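# Scoop dry food from pouch, hold scoop level

## Task

Use the scoop to take dry food out of the pouch. At the end the right gripper must be holding the scoop raised and level above the table, clear of both the pouch and the table surface, not touching any bowl, with the scoop more than half filled by food that has settled and is not moving. The pouch must finish standing upright with all remaining food inside it. No more than a stray piece or two may end up in the scoop if it came from food squeezed between a gripper's fingers with only food between them; more than that makes the whole attempt fail. Spill as little food as possible; food leaving the table counts only as spill, not as a lost object. Apart from the right gripper's hold on the scoop, nothing may be in place only because the robot is holding it. During the final second after everything has settled, neither arm, hands included, may touch any movable thing other than the scoop, the pouch and any part of the pouch's film.

## Robot and tools

Robot: two arms, left_arm and right_arm, each ending in a two-finger gripper. All poses share one scene frame: origin on the table top midway between the arms, +x out across the table, +z up, and left_arm sits on the +y side. The names left and right refer to the arms, not to image sides. Each gripper's fingers point along its own +z axis and close along its own y axis. The reported end_effector_position is the point between the finger pads, roughly 1 cm back from the tips; the printed value can be slightly wrong, more so when the arm is stretched far.

Joint limits per arm (rad): waist -2.618 to 3.054, shoulder 0.000 to 3.142, elbow 0.000 to 3.142, wrist pitch -1.571 to 1.571, wrist yaw -1.571 to 1.571, wrist roll -2.094 to 2.094. Elbows stop just before fully straight.

A row (used by both motion tools) is one flat list of 16 numbers covering both arms: left_arm x, y, z, qw, qx, qy, qz, opening, then right_arm in the same order. x, y, z are an absolute target position in metres in the scene frame; the quaternion is an absolute target orientation, w first, in the scene frame. Opening runs from -1 (closed) to +1 (fully open, 0.094 m). Both arms must be filled in even if only one moves. To hold an arm still, repeat its exact last reported pose and desired opening; to keep an orientation, resend the same quaternion every time rather than copying a drifted reading.

execute_actions(actions): a list of actions, each a table of at most 15 rows; each row lasts one control step of 1/30 s, and a short table repeats its final row until 15 steps have passed. An empty list just returns state and images. An action is rejected for both arms if any target lies more than 0.6 m from that gripper's current position along any of the gripper's own axes; if the first action fails this against the last reported state, or any action is malformed, nothing runs.

move(target, speed, blocking): target is one 16-number row of absolute poses; each gripper travels a straight line toward it and both arrive together, taking 0.5 to 10 s (cut off at 10 s). speed is the top path speed in m/s, 0.002 to 0.5, default 0.25; rotation is capped at twice that in rad/s. Openings are applied at the start. Paths ignore obstacles and the other arm; grippers lag, may stray and can overshoot speed near full extension. Faster contact and targets set deeper past a surface give harder impacts. blocking=false returns after 0.5 s while the arm continues; then use wait(0) or stop before sending other motion. The result adds a move: line with the outcome (done, off_target, moving, held, fault), any limits (paced = pose clipped; held = steps blocked, after which the arm may lurch fast), and each gripper's distance from its target.

wait(seconds): 0 to 10; arms keep their last command; a running move continues and the wait ends early when it finishes.

stop(): brakes a running move; needs braking room, and fingers keep moving.

zoom_image(camera, region): region [x0, y0, x1, y1] in pixels of that camera's last image, at most 504 by 504. Cameras: cam_head_left, cam_head_right, cam_high (504x504), cam_left_wrist, cam_right_wrist (616x616 fisheye); images arrive in that order. Calibration is approximate.

finished_scene(scene): ends the current scene (pass its number) after the robot holds its last command; irreversible. Replying without any tool call also ends things.

Controller behaviour: each step the commanded pose is limited to within 70 mm and 16 degrees of the measured pose, then approached by damped inverse kinematics, preferring position over orientation. After an action the arm goes at most to its last clipped pose, so far targets need further commands. Joint friction can leave the gripper up to about 31 mm short, and tiny commands may do nothing. Hand target lines show where each gripper is being driven; a pose unreachable line means the clearance check altered or blocked that arm.

Gripping: grip_measured uses the same scale as the commanded opening (last joint value is the opening in metres); readings can be off about 1 mm. To hold something, command about 0.03 below grip_measured; less for a lighter grip. Pad force is roughly 50 to 62 N, weaker on parts under about 2 mm thick.

Avoid: arms colliding or pressing each other, knocking rigid objects off the table, drops, slips, slams and hard pushes, food squeezed between fingers falling into the scoop, tipping the pouch, and spilling. Holding loads heats motors: MOTOR HOT at 75 °C, a 10 s arm stop at 90 °C, and at 100 °C the arm goes limp and falls; these appear as OVER-TEMPERATURE FAULT lines. Objects may occasionally get a brief external nudge. Finish with the scoop level and still in the right gripper and the left arm touching nothing movable except the pouch or film.

Each tool is called after ">>>" as name(argument=value, ...), one argument or row to a line, values as JSON.

## Session

>>> execute_actions(
  actions=[],
)

Scene clock: 0.00 s.
left_arm: end_effector_position=(+0.3959, +0.3595, +0.3949) grip_measured=+1.000 end_effector_quat_wxyz=(+0.700, +0.013, +0.714, -0.017) | right_arm: end_effector_position=(+0.2603, -0.2112, +0.2763) grip_measured=+1.000 end_effector_quat_wxyz=(+0.768, -0.155, +0.592, +0.188)
Joint positions: left_arm=[ 0.015  1.05   1.038 -0.006  0.003 -0.006  0.094] | right_arm=[ 0.316  0.932  0.236  0.951 -0.002 -0.016  0.094]
Joint velocities: left_arm=[ 0.007  0.002 -0.007 -0.051 -0.051 -0.037  0.   ] | right_arm=[-0.012  0.017  0.012  0.007  0.007  0.022  0.   ]
Hand target (left_arm): +0.396, +0.360, +0.395; +0.700, +0.013, +0.714, -0.017
Hand target (right_arm): +0.260, -0.211, +0.276; +0.768, -0.155, +0.592, +0.188

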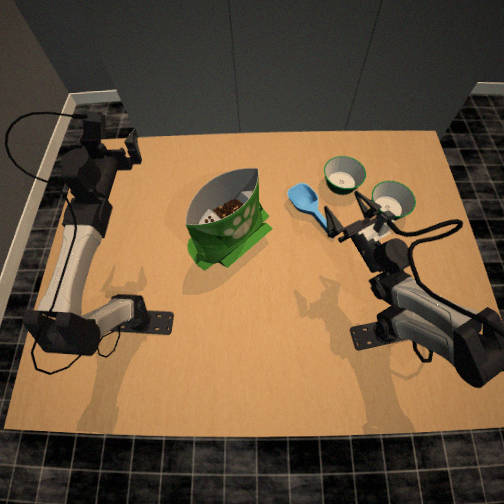

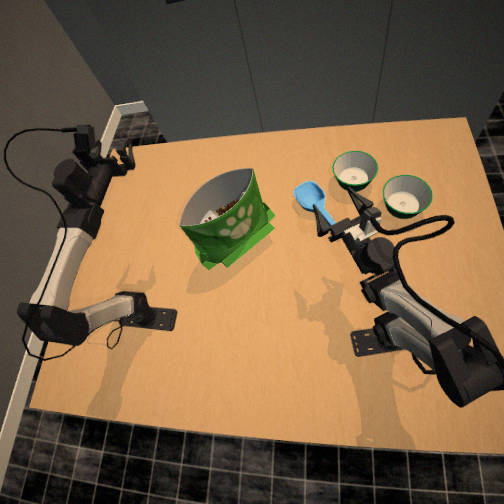

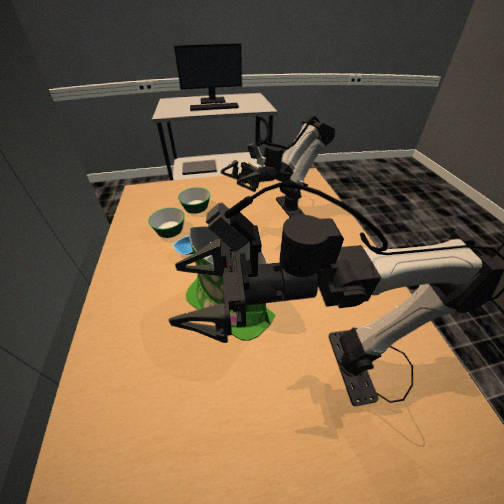

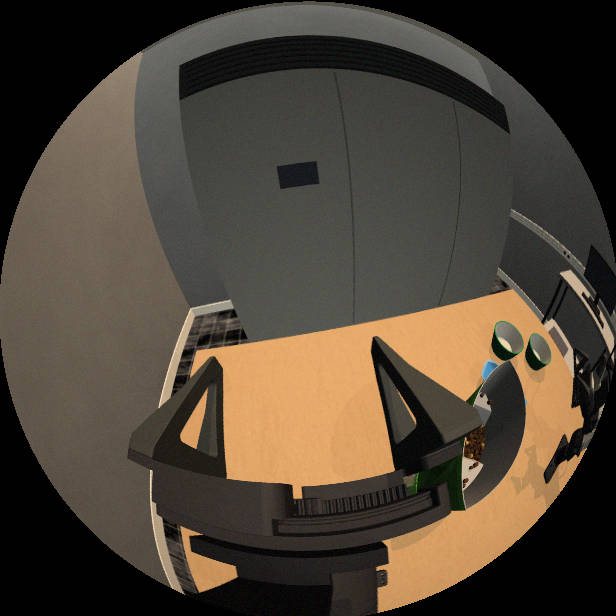

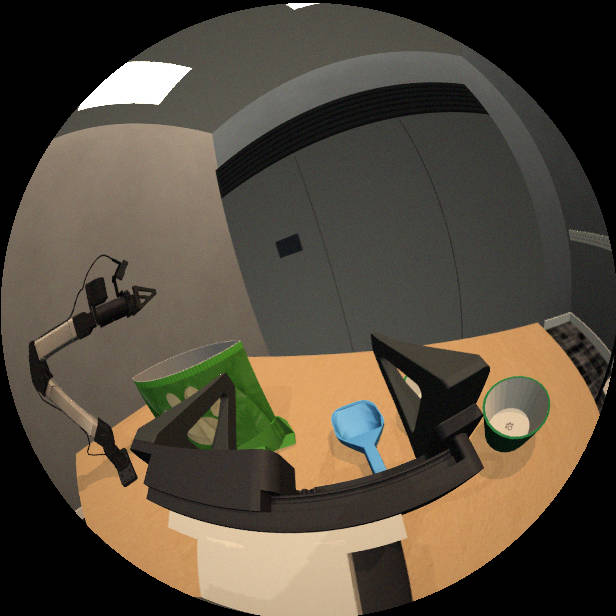

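>>> zoom_image(
  camera="cam_head_left",
  region=[170, 140, 430, 290],
)

>>> zoom_image(
  camera="cam_head_right",
  region=[170, 140, 440, 290],
)

Region (170, 140, 430, 290) of cam_head_left's 504x504 image, scaled by 1.938, with more detail than that image has; it fills the top 291 rows of this view, and the rest is white.

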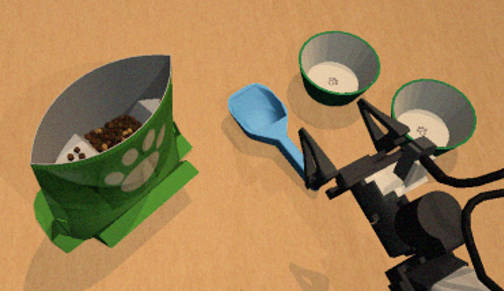

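Region (170, 140, 440, 290) of cam_head_right's 504x504 image, scaled by 1.867, with more detail than that image has.

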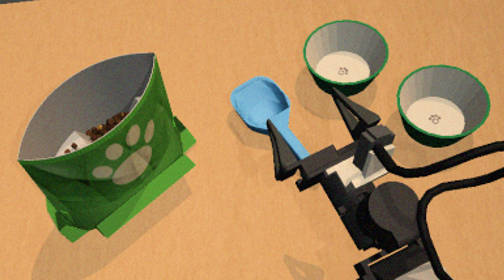

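>>> move(
  target=[0.30,0.2,0.36,0.5,0,0.866,0,1, 0.22,-0.33,0.25,0.38,0,0.92,0,1],
)

Scene clock: 3.57 s.
left_arm: end_effector_position=(+0.2991, +0.2019, +0.3577) grip_measured=+1.000 end_effector_quat_wxyz=(+0.499, +0.008, +0.867, +0.012) | right_arm: end_effector_position=(+0.2146, -0.3289, +0.2427) grip_measured=+1.000 end_effector_quat_wxyz=(+0.376, -0.014, +0.927, +0.007)
Joint positions: left_arm=[-0.862  1.303  1.593 -1.06  -0.767 -0.56   0.094] | right_arm=[ 0.091  0.859  1.054 -1.01   0.164  0.174  0.094]
Joint velocities: left_arm=[ 0.002 -0.012 -0.012 -0.037  0.022  0.051  0.   ] | right_arm=[ 0.002 -0.002 -0.007  0.007 -0.037 -0.081  0.   ]
Hand target (left_arm): +0.300, +0.199, +0.363; +0.505, +0.004, +0.863, +0.010
Hand target (right_arm): +0.218, -0.331, +0.250; +0.378, -0.006, +0.926, +0.005
Off the commanded pose (left_arm): 0.003 m, 2 deg.
Off the commanded pose (right_arm): 0.009 m, 2 deg.
move: done
camera_calibration (this result's frames):
cam_left_wrist: T_world_to_cam=[[-0.105037, -0.990021, -0.0939463, 0.253578], [-0.935876, 0.130353, -0.327329, 0.39989], [0.336309, 0.0535405, -0.940229, 0.343827], [0, 0, 0, 1]] pos_world=[0.28525, 0.180512, 0.477994]
cam_right_wrist: T_world_to_cam=[[-0.203106, -0.969685, -0.135866, -0.250509], [-0.929722, 0.234519, -0.283934, 0.38119], [0.30719, 0.0686492, -0.949169, 0.310098], [0, 0, 0, 1]] pos_world=[0.208262, -0.353599, 0.368532]

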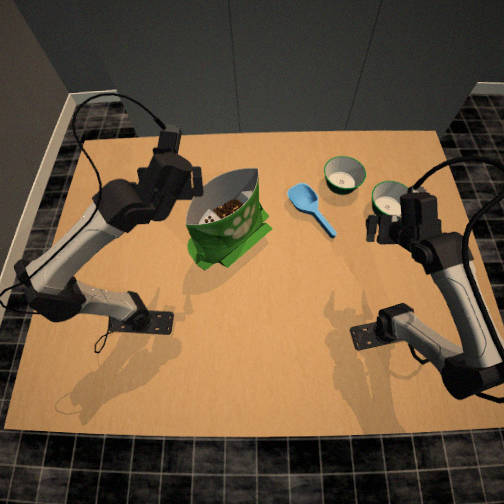

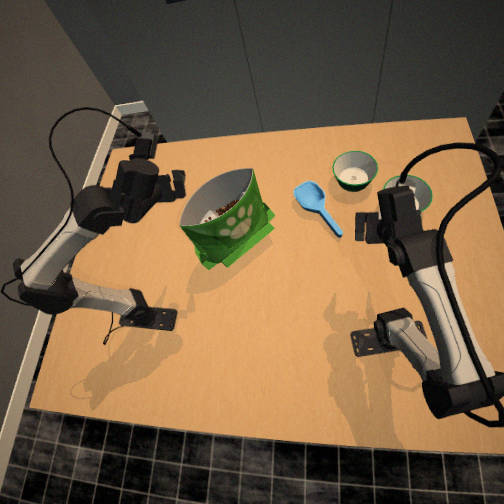

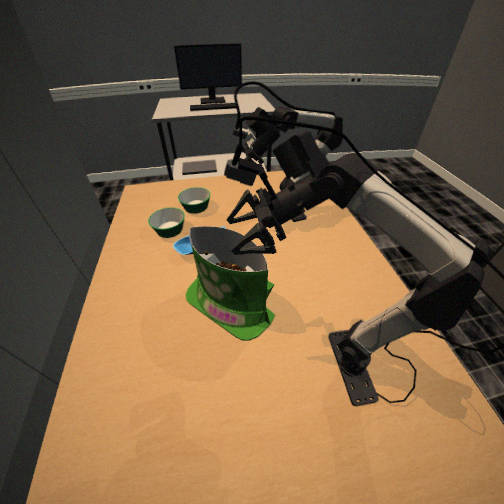

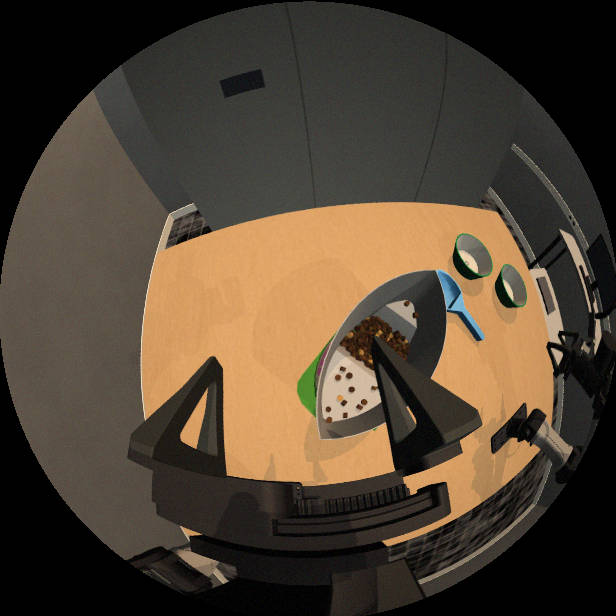

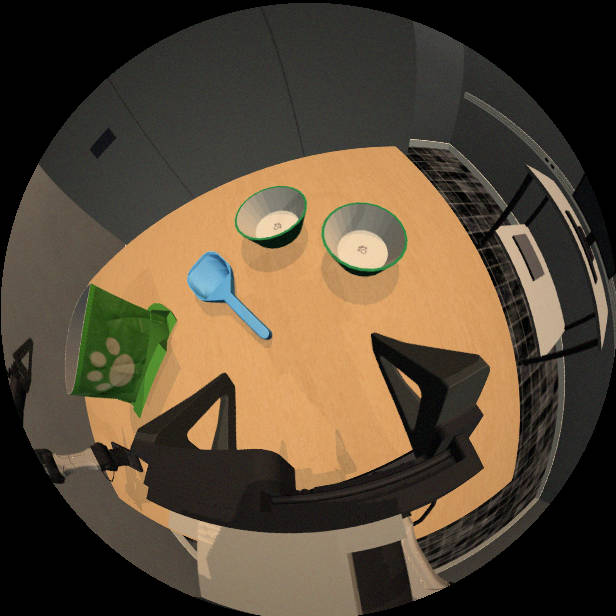

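>>> zoom_image(
  camera="cam_left_wrist",
  region=[280, 250, 500, 450],
)

>>> zoom_image(
  camera="cam_right_wrist",
  region=[160, 230, 300, 360],
)

>>> zoom_image(
  camera="cam_head_left",
  region=[270, 170, 350, 250],
)

>>> zoom_image(
  camera="cam_head_right",
  region=[280, 170, 360, 250],
)

>>> zoom_image(
  camera="cam_high",
  region=[150, 200, 300, 350],
)

Region (280, 250, 500, 450) of cam_left_wrist's 616x616 image, scaled by 2.291, with more detail than that image has; it fills the top 458 rows of this view, and the rest is white.

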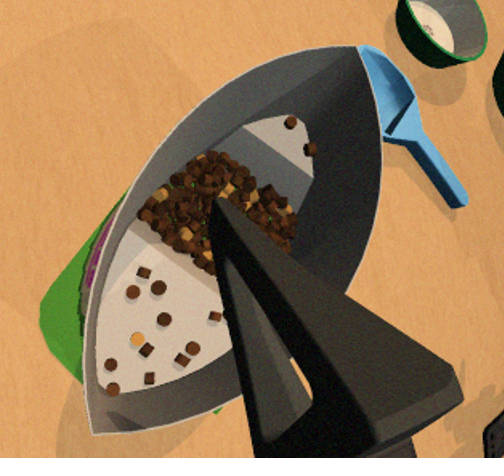

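Region (160, 230, 300, 360) of cam_right_wrist's 616x616 image, scaled by 3.600, with more detail than that image has; it fills the top 468 rows of this view, and the rest is white.

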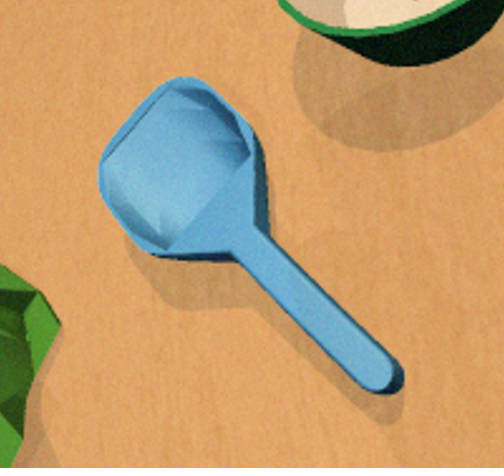

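Region (270, 170, 350, 250) of cam_head_left's 504x504 image, scaled by 6.300, with more detail than that image has.

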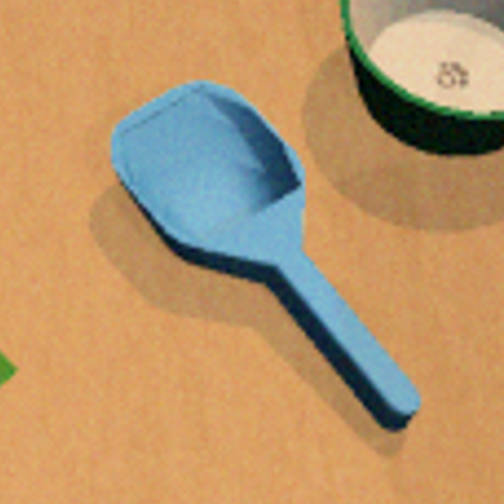

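Region (280, 170, 360, 250) of cam_head_right's 504x504 image, scaled by 6.300, with more detail than that image has.

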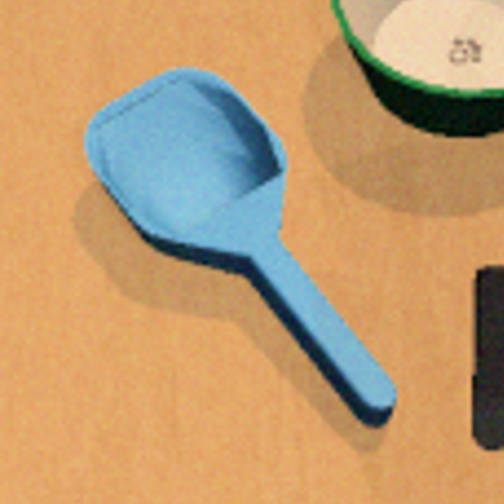

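Region (150, 200, 300, 350) of cam_high's 504x504 image, scaled by 3.360, with more detail than that image has.

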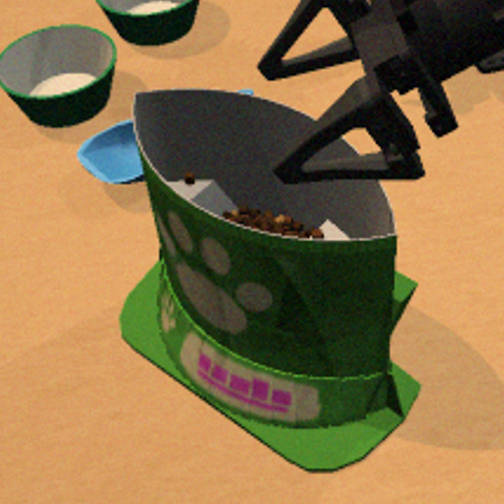

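>>> move(
  target=[0.12,0.30,0.16,0.457,0.352,0.791,-0.203,1, 0.275,-0.253,0.07,0.363,-0.293,0.876,0.121,0.3],
)

Scene clock: 9.83 s.
left_arm: end_effector_position=(+0.1173, +0.2962, +0.1544) grip_measured=+1.000 end_effector_quat_wxyz=(+0.435, +0.372, +0.801, -0.176) | right_arm: end_effector_position=(+0.2797, -0.2501, +0.0808) grip_measured=+0.301 end_effector_quat_wxyz=(+0.374, -0.293, +0.872, +0.117)
Joint positions: left_arm=[-1.675  0.015  0.614 -1.431 -0.714 -0.573  0.094] | right_arm=[ 0.03   1.234  0.546 -0.122 -0.297 -0.321  0.061]
Joint velocities: left_arm=[-0.012 -0.002 -0.002 -0.037  0.037 -0.066  0.   ] | right_arm=[-0.002  0.002 -0.027  0.051 -0.022  0.066 -0.   ]
Hand target (left_arm): +0.119, +0.298, +0.162; +0.443, +0.361, +0.798, -0.189
Hand target (right_arm): +0.276, -0.252, +0.070; +0.366, -0.293, +0.875, +0.121
Off the commanded pose (left_arm): 0.007 m, 5 deg.
Off the commanded pose (right_arm): 0.012 m, 1 deg.
joint sent to its limit (left arm) — the command would take joint 2 (shoulder) past its lower limit, so that joint was sent only as far as its limit.
move: off_target (left_arm, right_arm)
camera_calibration (this result's frames):
cam_left_wrist: T_world_to_cam=[[-0.812487, -0.574418, -0.0995455, 0.269517], [-0.53558, 0.802907, -0.261713, -0.105394], [0.230259, -0.159324, -0.959998, 0.287327], [0, 0, 0, 1]] pos_world=[0.0963721, 0.285215, 0.27508]
cam_right_wrist: T_world_to_cam=[[0.395515, -0.909748, -0.126201, -0.336064], [-0.884023, -0.339801, -0.320997, 0.223838], [0.249143, 0.238524, -0.938634, 0.188935], [0, 0, 0, 1]] pos_world=[0.283724, -0.274739, 0.206781]

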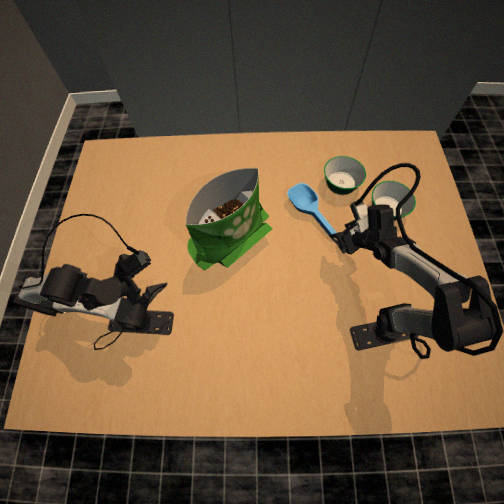

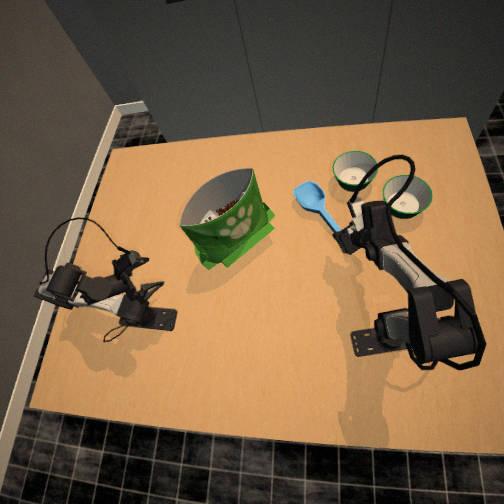

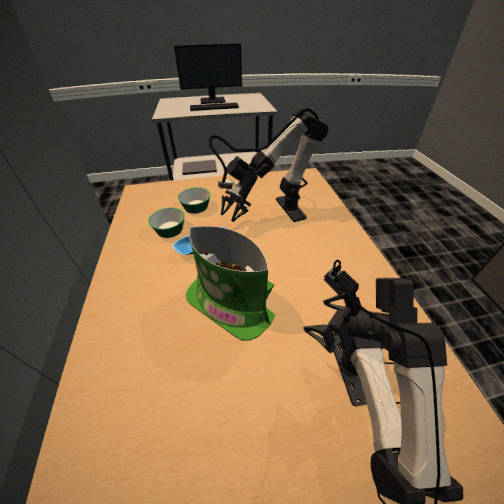

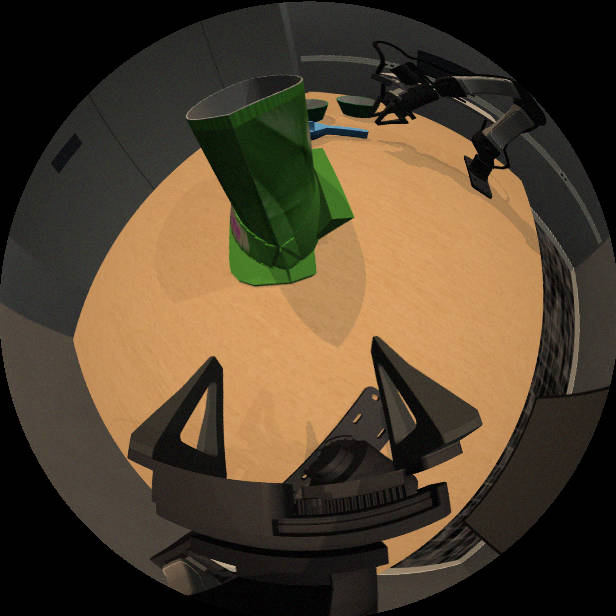

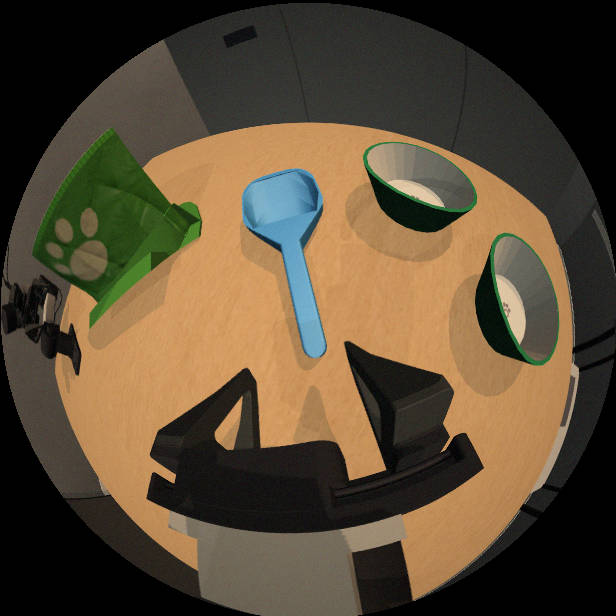

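>>> move(
  target=[0.16,0.27,0.12,0.349,0.376,0.844,-0.156,1, 0.325,-0.230,0.016,0.363,-0.293,0.876,0.121,0.3],
  speed=0.1,
)

Scene clock: 11.50 s.
left_arm: end_effector_position=(+0.1389, +0.2822, +0.1224) grip_measured=+1.000 end_effector_quat_wxyz=(+0.513, +0.341, +0.775, -0.140) | right_arm: end_effector_position=(+0.3178, -0.2331, +0.0150) grip_measured=+0.301 end_effector_quat_wxyz=(+0.360, -0.294, +0.877, +0.125)
Joint positions: left_arm=[-2.047  0.089  0.394 -1.575 -1.098 -1.088  0.094] | right_arm=[ 0.056  1.629  0.564  0.231 -0.294 -0.298  0.061]
Joint velocities: left_arm=[-0.022 -0.017 -0.007 -0.037  0.037  0.022  0.   ] | right_arm=[ 0.007  0.017  0.002  0.037 -0.066 -0.022  0.   ]
Hand target (left_arm): +0.139, +0.282, +0.125; +0.513, +0.339, +0.776, -0.143
Hand target (right_arm): +0.325, -0.230, +0.016; +0.363, -0.293, +0.876, +0.121
Off the commanded pose (left_arm): 0.025 m, 21 deg; orientation clipped at the last step of the last action.
Off the commanded pose (right_arm): 0.008 m, 1 deg.
move: held (left_arm); limits=paced,held; held on 16 of 42 steps (left_arm), including the last (left_arm)
pose unreachable (left arm): on one or more control steps of this call, first in action 0 (counted from 0), this arm could not follow its commanded pose, so it was not sent that pose on those steps. On the call's last step it was still not sent that pose. It may still have moved: this result reports where it is.
cause: the commanded pose would bring two parts of the arm too close to each other (its upper arm (the part past joint 2) and its gripper housing, with joints 3 (elbow) to 6 (wrist roll) between them).
camera_calibration (this result's frames):
cam_left_wrist: T_world_to_cam=[[-0.733009, -0.649014, -0.203665, 0.298618], [-0.552847, 0.742862, -0.377512, -0.0574677], [0.396306, -0.164124, -0.90333, 0.220747], [0, 0, 0, 1]] pos_world=[0.0996356, 0.272728, 0.23853]
cam_right_wrist: T_world_to_cam=[[0.397711, -0.906128, -0.144075, -0.343548], [-0.891638, -0.344673, -0.293568, 0.243048], [0.216351, 0.245218, -0.945019, 0.125701], [0, 0, 0, 1]] pos_world=[0.326148, -0.25835, 0.140644]

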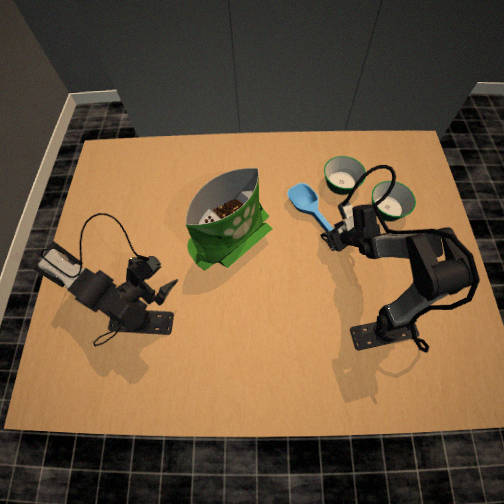

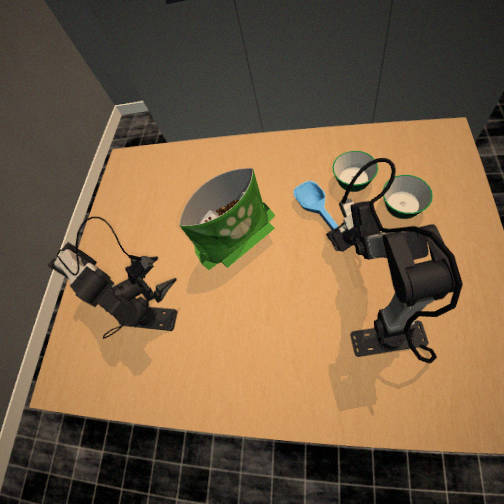

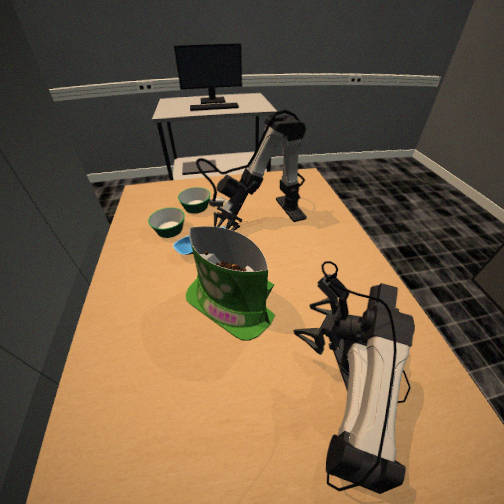

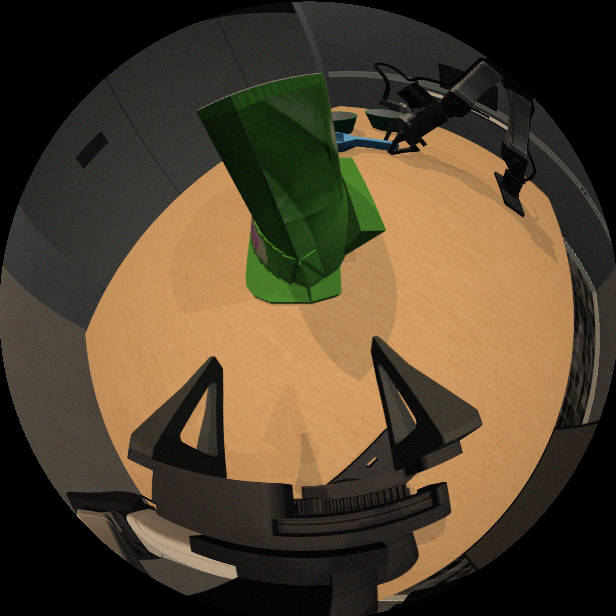

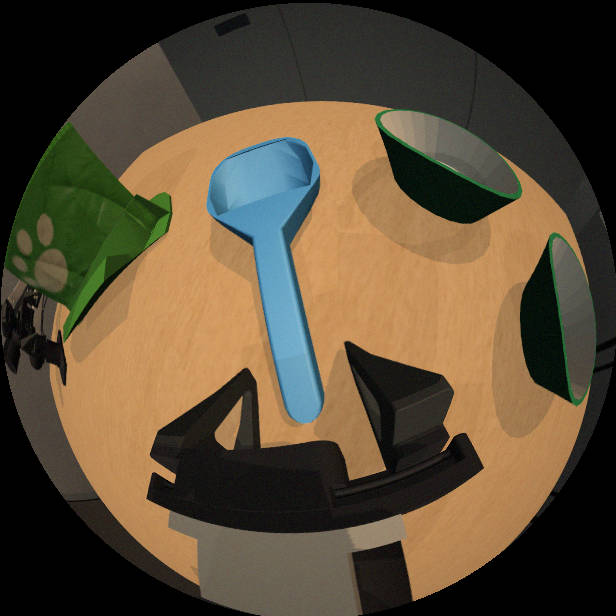

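>>> zoom_image(
  camera="cam_left_wrist",
  region=[320, 90, 460, 180],
)

>>> move(
  target=[0.14,0.2,0.36,0.55,0.35,0.69,-0.3,1, 0.328,-0.228,0.016,0.363,-0.293,0.876,0.121,-0.75],
  speed=0.2,
)

Region (320, 90, 460, 180) of cam_left_wrist's 616x616 image, scaled by 3.600, with more detail than that image has; it fills the top 324 rows of this view, and the rest is white.

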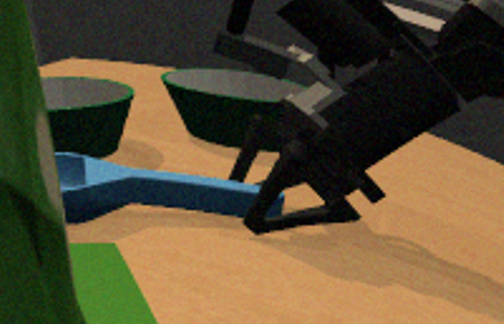

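Scene clock: 14.93 s.
left_arm: end_effector_position=(+0.1415, +0.1969, +0.3506) grip_measured=+1.000 end_effector_quat_wxyz=(+0.531, +0.348, +0.711, -0.303) | right_arm: end_effector_position=(+0.3181, -0.2332, +0.0146) grip_measured=-0.591 end_effector_quat_wxyz=(+0.360, -0.292, +0.877, +0.125)
Joint positions: left_arm=[-0.848  0.524  1.009 -0.741  0.07  -0.045  0.094] | right_arm=[ 0.056  1.632  0.564  0.234 -0.293 -0.295  0.019]
Joint velocities: left_arm=[-0.002 -0.002 -0.002  0.007  0.081 -0.051  0.   ] | right_arm=[-0.022  0.002 -0.007 -0.022  0.066 -0.051 -0.002]
Hand target (left_arm): +0.142, +0.197, +0.355; +0.541, +0.346, +0.701, -0.309
Hand target (right_arm): +0.327, -0.228, +0.016; +0.363, -0.293, +0.876, +0.121
Off the commanded pose (left_arm): 0.010 m, 3 deg.
Off the commanded pose (right_arm): 0.011 m, 1 deg.
move: off_target (left_arm, right_arm); limits=paced
camera_calibration (this result's frames):
cam_left_wrist: T_world_to_cam=[[-0.861951, -0.506127, -0.0295864, 0.220685], [-0.3996, 0.71413, -0.574751, 0.146652], [0.312026, -0.483585, -0.817793, 0.456786], [0, 0, 0, 1]] pos_world=[0.106292, 0.227861, 0.464374]
cam_right_wrist: T_world_to_cam=[[0.395166, -0.90701, -0.145523, -0.343165], [-0.892795, -0.34192, -0.29327, 0.244186], [0.216242, 0.245813, -0.944889, 0.125376], [0, 0, 0, 1]] pos_world=[0.326504, -0.258581, 0.140141]

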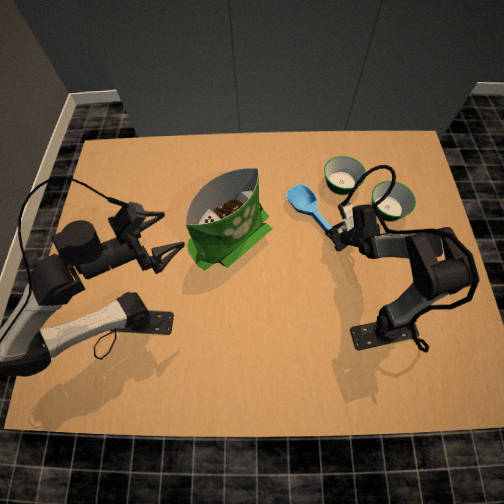

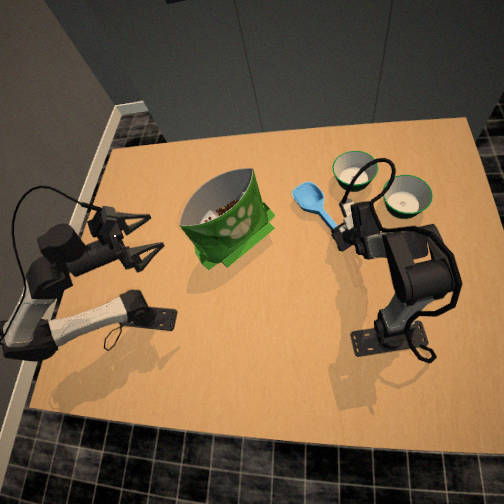

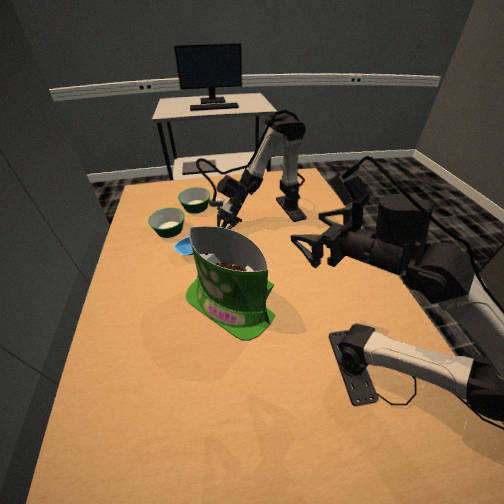

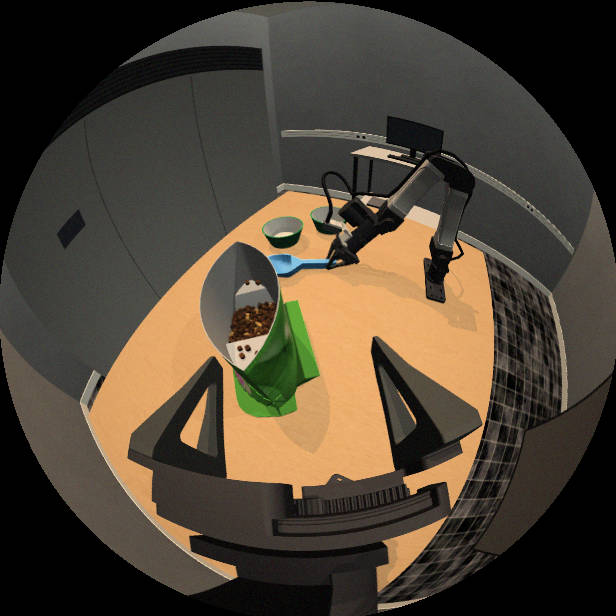

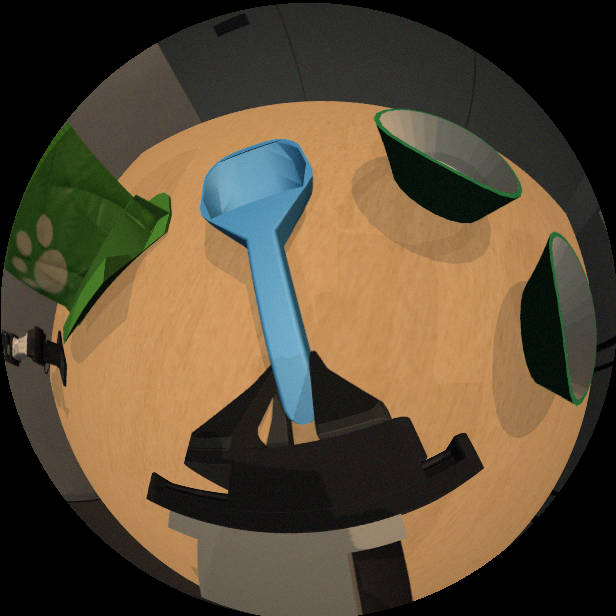

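>>> move(
  target=[0.14,0.2,0.36,0.55,0.35,0.69,-0.3,1, 0.322,-0.231,0.02,0.363,-0.293,0.876,0.121,-0.2],
)

>>> move(
  target=[0.14,0.2,0.36,0.55,0.35,0.69,-0.3,1, 0.33,-0.225,0.022,0.544,-0.260,0.777,0.182,-0.2],
  speed=0.1,
)

>>> zoom_image(
  camera="cam_left_wrist",
  region=[250, 150, 490, 320],
)

Scene clock: 16.43 s.
left_arm: end_effector_position=(+0.1408, +0.1967, +0.3501) grip_measured=+1.000 end_effector_quat_wxyz=(+0.533, +0.358, +0.707, -0.298) | right_arm: end_effector_position=(+0.3183, -0.2331, +0.0147) grip_measured=-0.201 end_effector_quat_wxyz=(+0.361, -0.292, +0.877, +0.125)
Joint positions: left_arm=[-0.847  0.524  1.009 -0.744  0.074 -0.022  0.094] | right_arm=[ 0.056  1.632  0.564  0.235 -0.293 -0.295  0.038]
Joint velocities: left_arm=[-0.017  0.002 -0.002  0.037 -0.037 -0.037  0.   ] | right_arm=[ 0.017  0.007 -0.002 -0.051  0.007  0.066 -0.   ]
Hand target (left_arm): +0.140, +0.200, +0.360; +0.552, +0.352, +0.693, -0.301
Hand target (right_arm): +0.322, -0.231, +0.020; +0.363, -0.293, +0.876, +0.121
Off the commanded pose (left_arm): 0.010 m, 3 deg.
Off the commanded pose (right_arm): 0.007 m, 1 deg.
move: off_target (left_arm)
camera_calibration (this result's frames):
cam_left_wrist: T_world_to_cam=[[-0.866103, -0.497295, -0.0506398, 0.226232], [-0.383313, 0.72576, -0.571265, 0.140476], [0.320839, -0.475363, -0.819202, 0.45406], [0, 0, 0, 1]] pos_world=[0.104106, 0.226396, 0.463673]
cam_right_wrist: T_world_to_cam=[[0.395328, -0.906971, -0.145325, -0.343219], [-0.892468, -0.341842, -0.294355, 0.244362], [0.217293, 0.246065, -0.944582, 0.125215], [0, 0, 0, 1]] pos_world=[0.326561, -0.258567, 0.140327]

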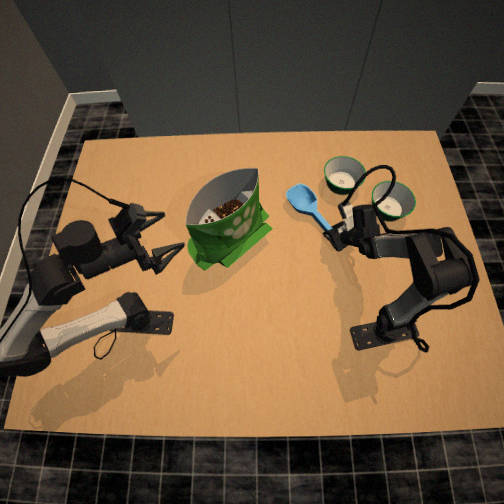

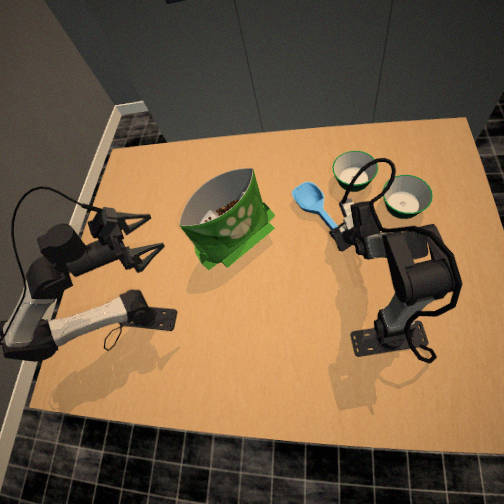

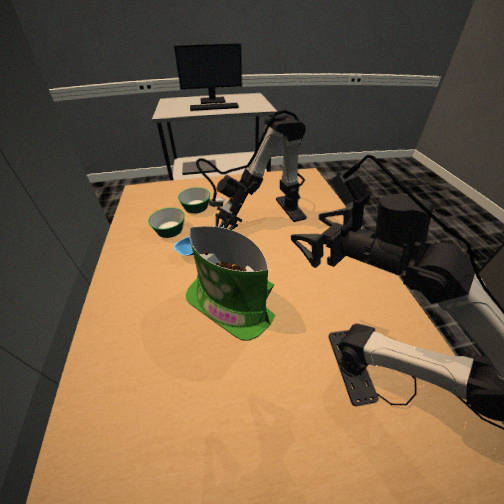

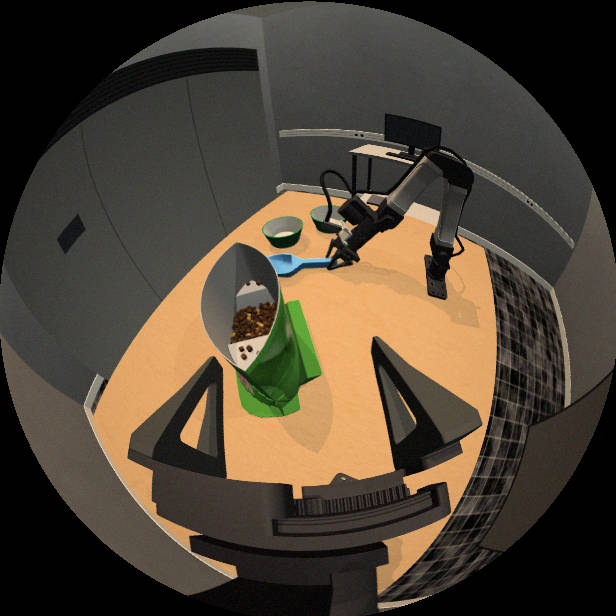

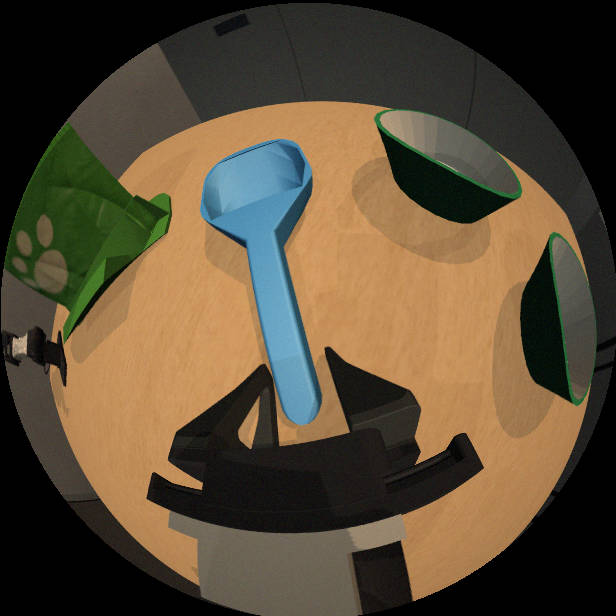

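Scene clock: 19.27 s.
left_arm: end_effector_position=(+0.1408, +0.1967, +0.3501) grip_measured=+1.000 end_effector_quat_wxyz=(+0.533, +0.358, +0.707, -0.297) | right_arm: end_effector_position=(+0.3393, -0.2209, +0.0292) grip_measured=-0.201 end_effector_quat_wxyz=(+0.554, -0.262, +0.771, +0.174)
Joint positions: left_arm=[-0.847  0.524  1.009 -0.744  0.074 -0.02   0.094] | right_arm=[ 0.03   1.956  0.354  1.24  -0.399 -0.17   0.038]
Joint velocities: left_arm=[ 0.002  0.012 -0.007 -0.051 -0.037 -0.051  0.   ] | right_arm=[ 0.002  0.017 -0.017 -0.051 -0.022  0.037 -0.001]
Hand target (left_arm): +0.140, +0.200, +0.360; +0.552, +0.352, +0.693, -0.301
Hand target (right_arm): +0.331, -0.225, +0.021; +0.545, -0.259, +0.778, +0.179
Off the commanded pose (left_arm): 0.010 m, 3 deg.
Off the commanded pose (right_arm): 0.012 m, 2 deg.
move: off_target (left_arm, right_arm)
camera_calibration (this result's frames):
cam_left_wrist: T_world_to_cam=[[-0.866265, -0.49682, -0.0524769, 0.226805], [-0.382086, 0.726535, -0.571102, 0.140094], [0.321861, -0.474675, -0.8192, 0.453781], [0, 0, 0, 1]] pos_world=[0.103946, 0.226296, 0.463647]
cam_right_wrist: T_world_to_cam=[[0.459635, -0.864719, -0.202477, -0.349122], [-0.704649, -0.216315, -0.675779, 0.246663], [0.54056, 0.453287, -0.708749, 0.0605002], [0, 0, 0, 1]] pos_world=[0.301576, -0.27596, 0.13888]

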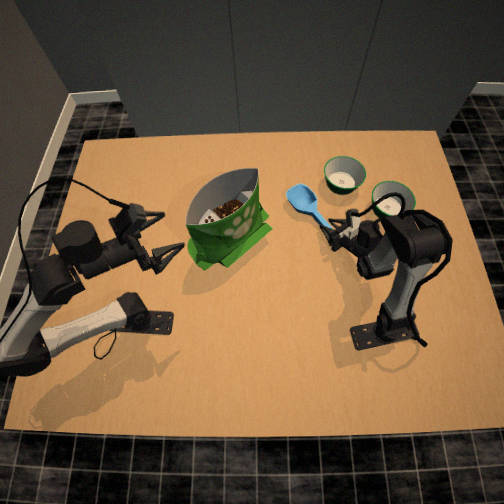

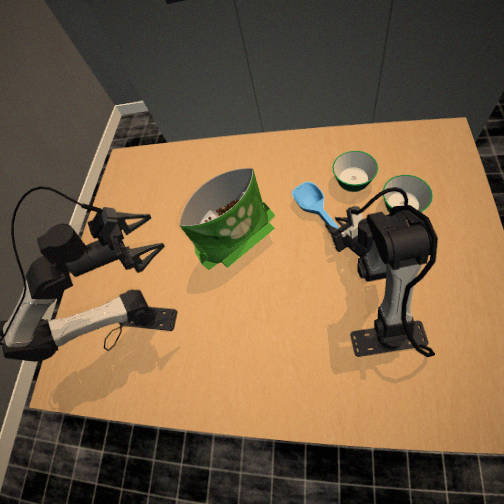

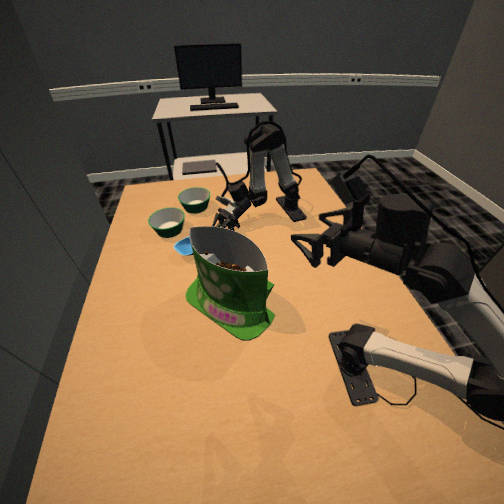

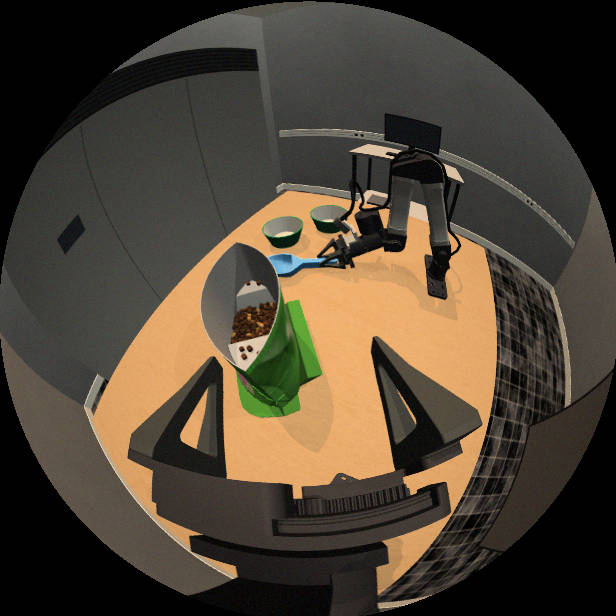

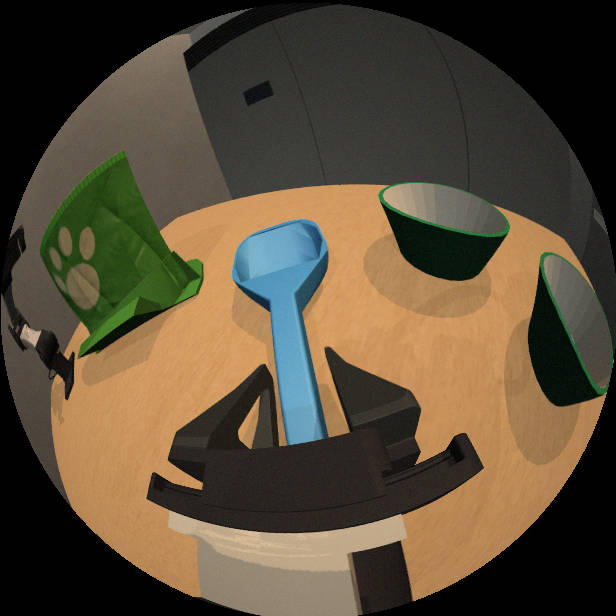

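Region (250, 150, 490, 320) of cam_left_wrist's 616x616 image, scaled by 2.100, with more detail than that image has; it fills the top 357 rows of this view, and the rest is white.

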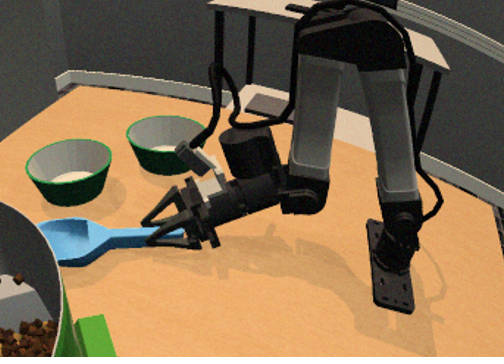

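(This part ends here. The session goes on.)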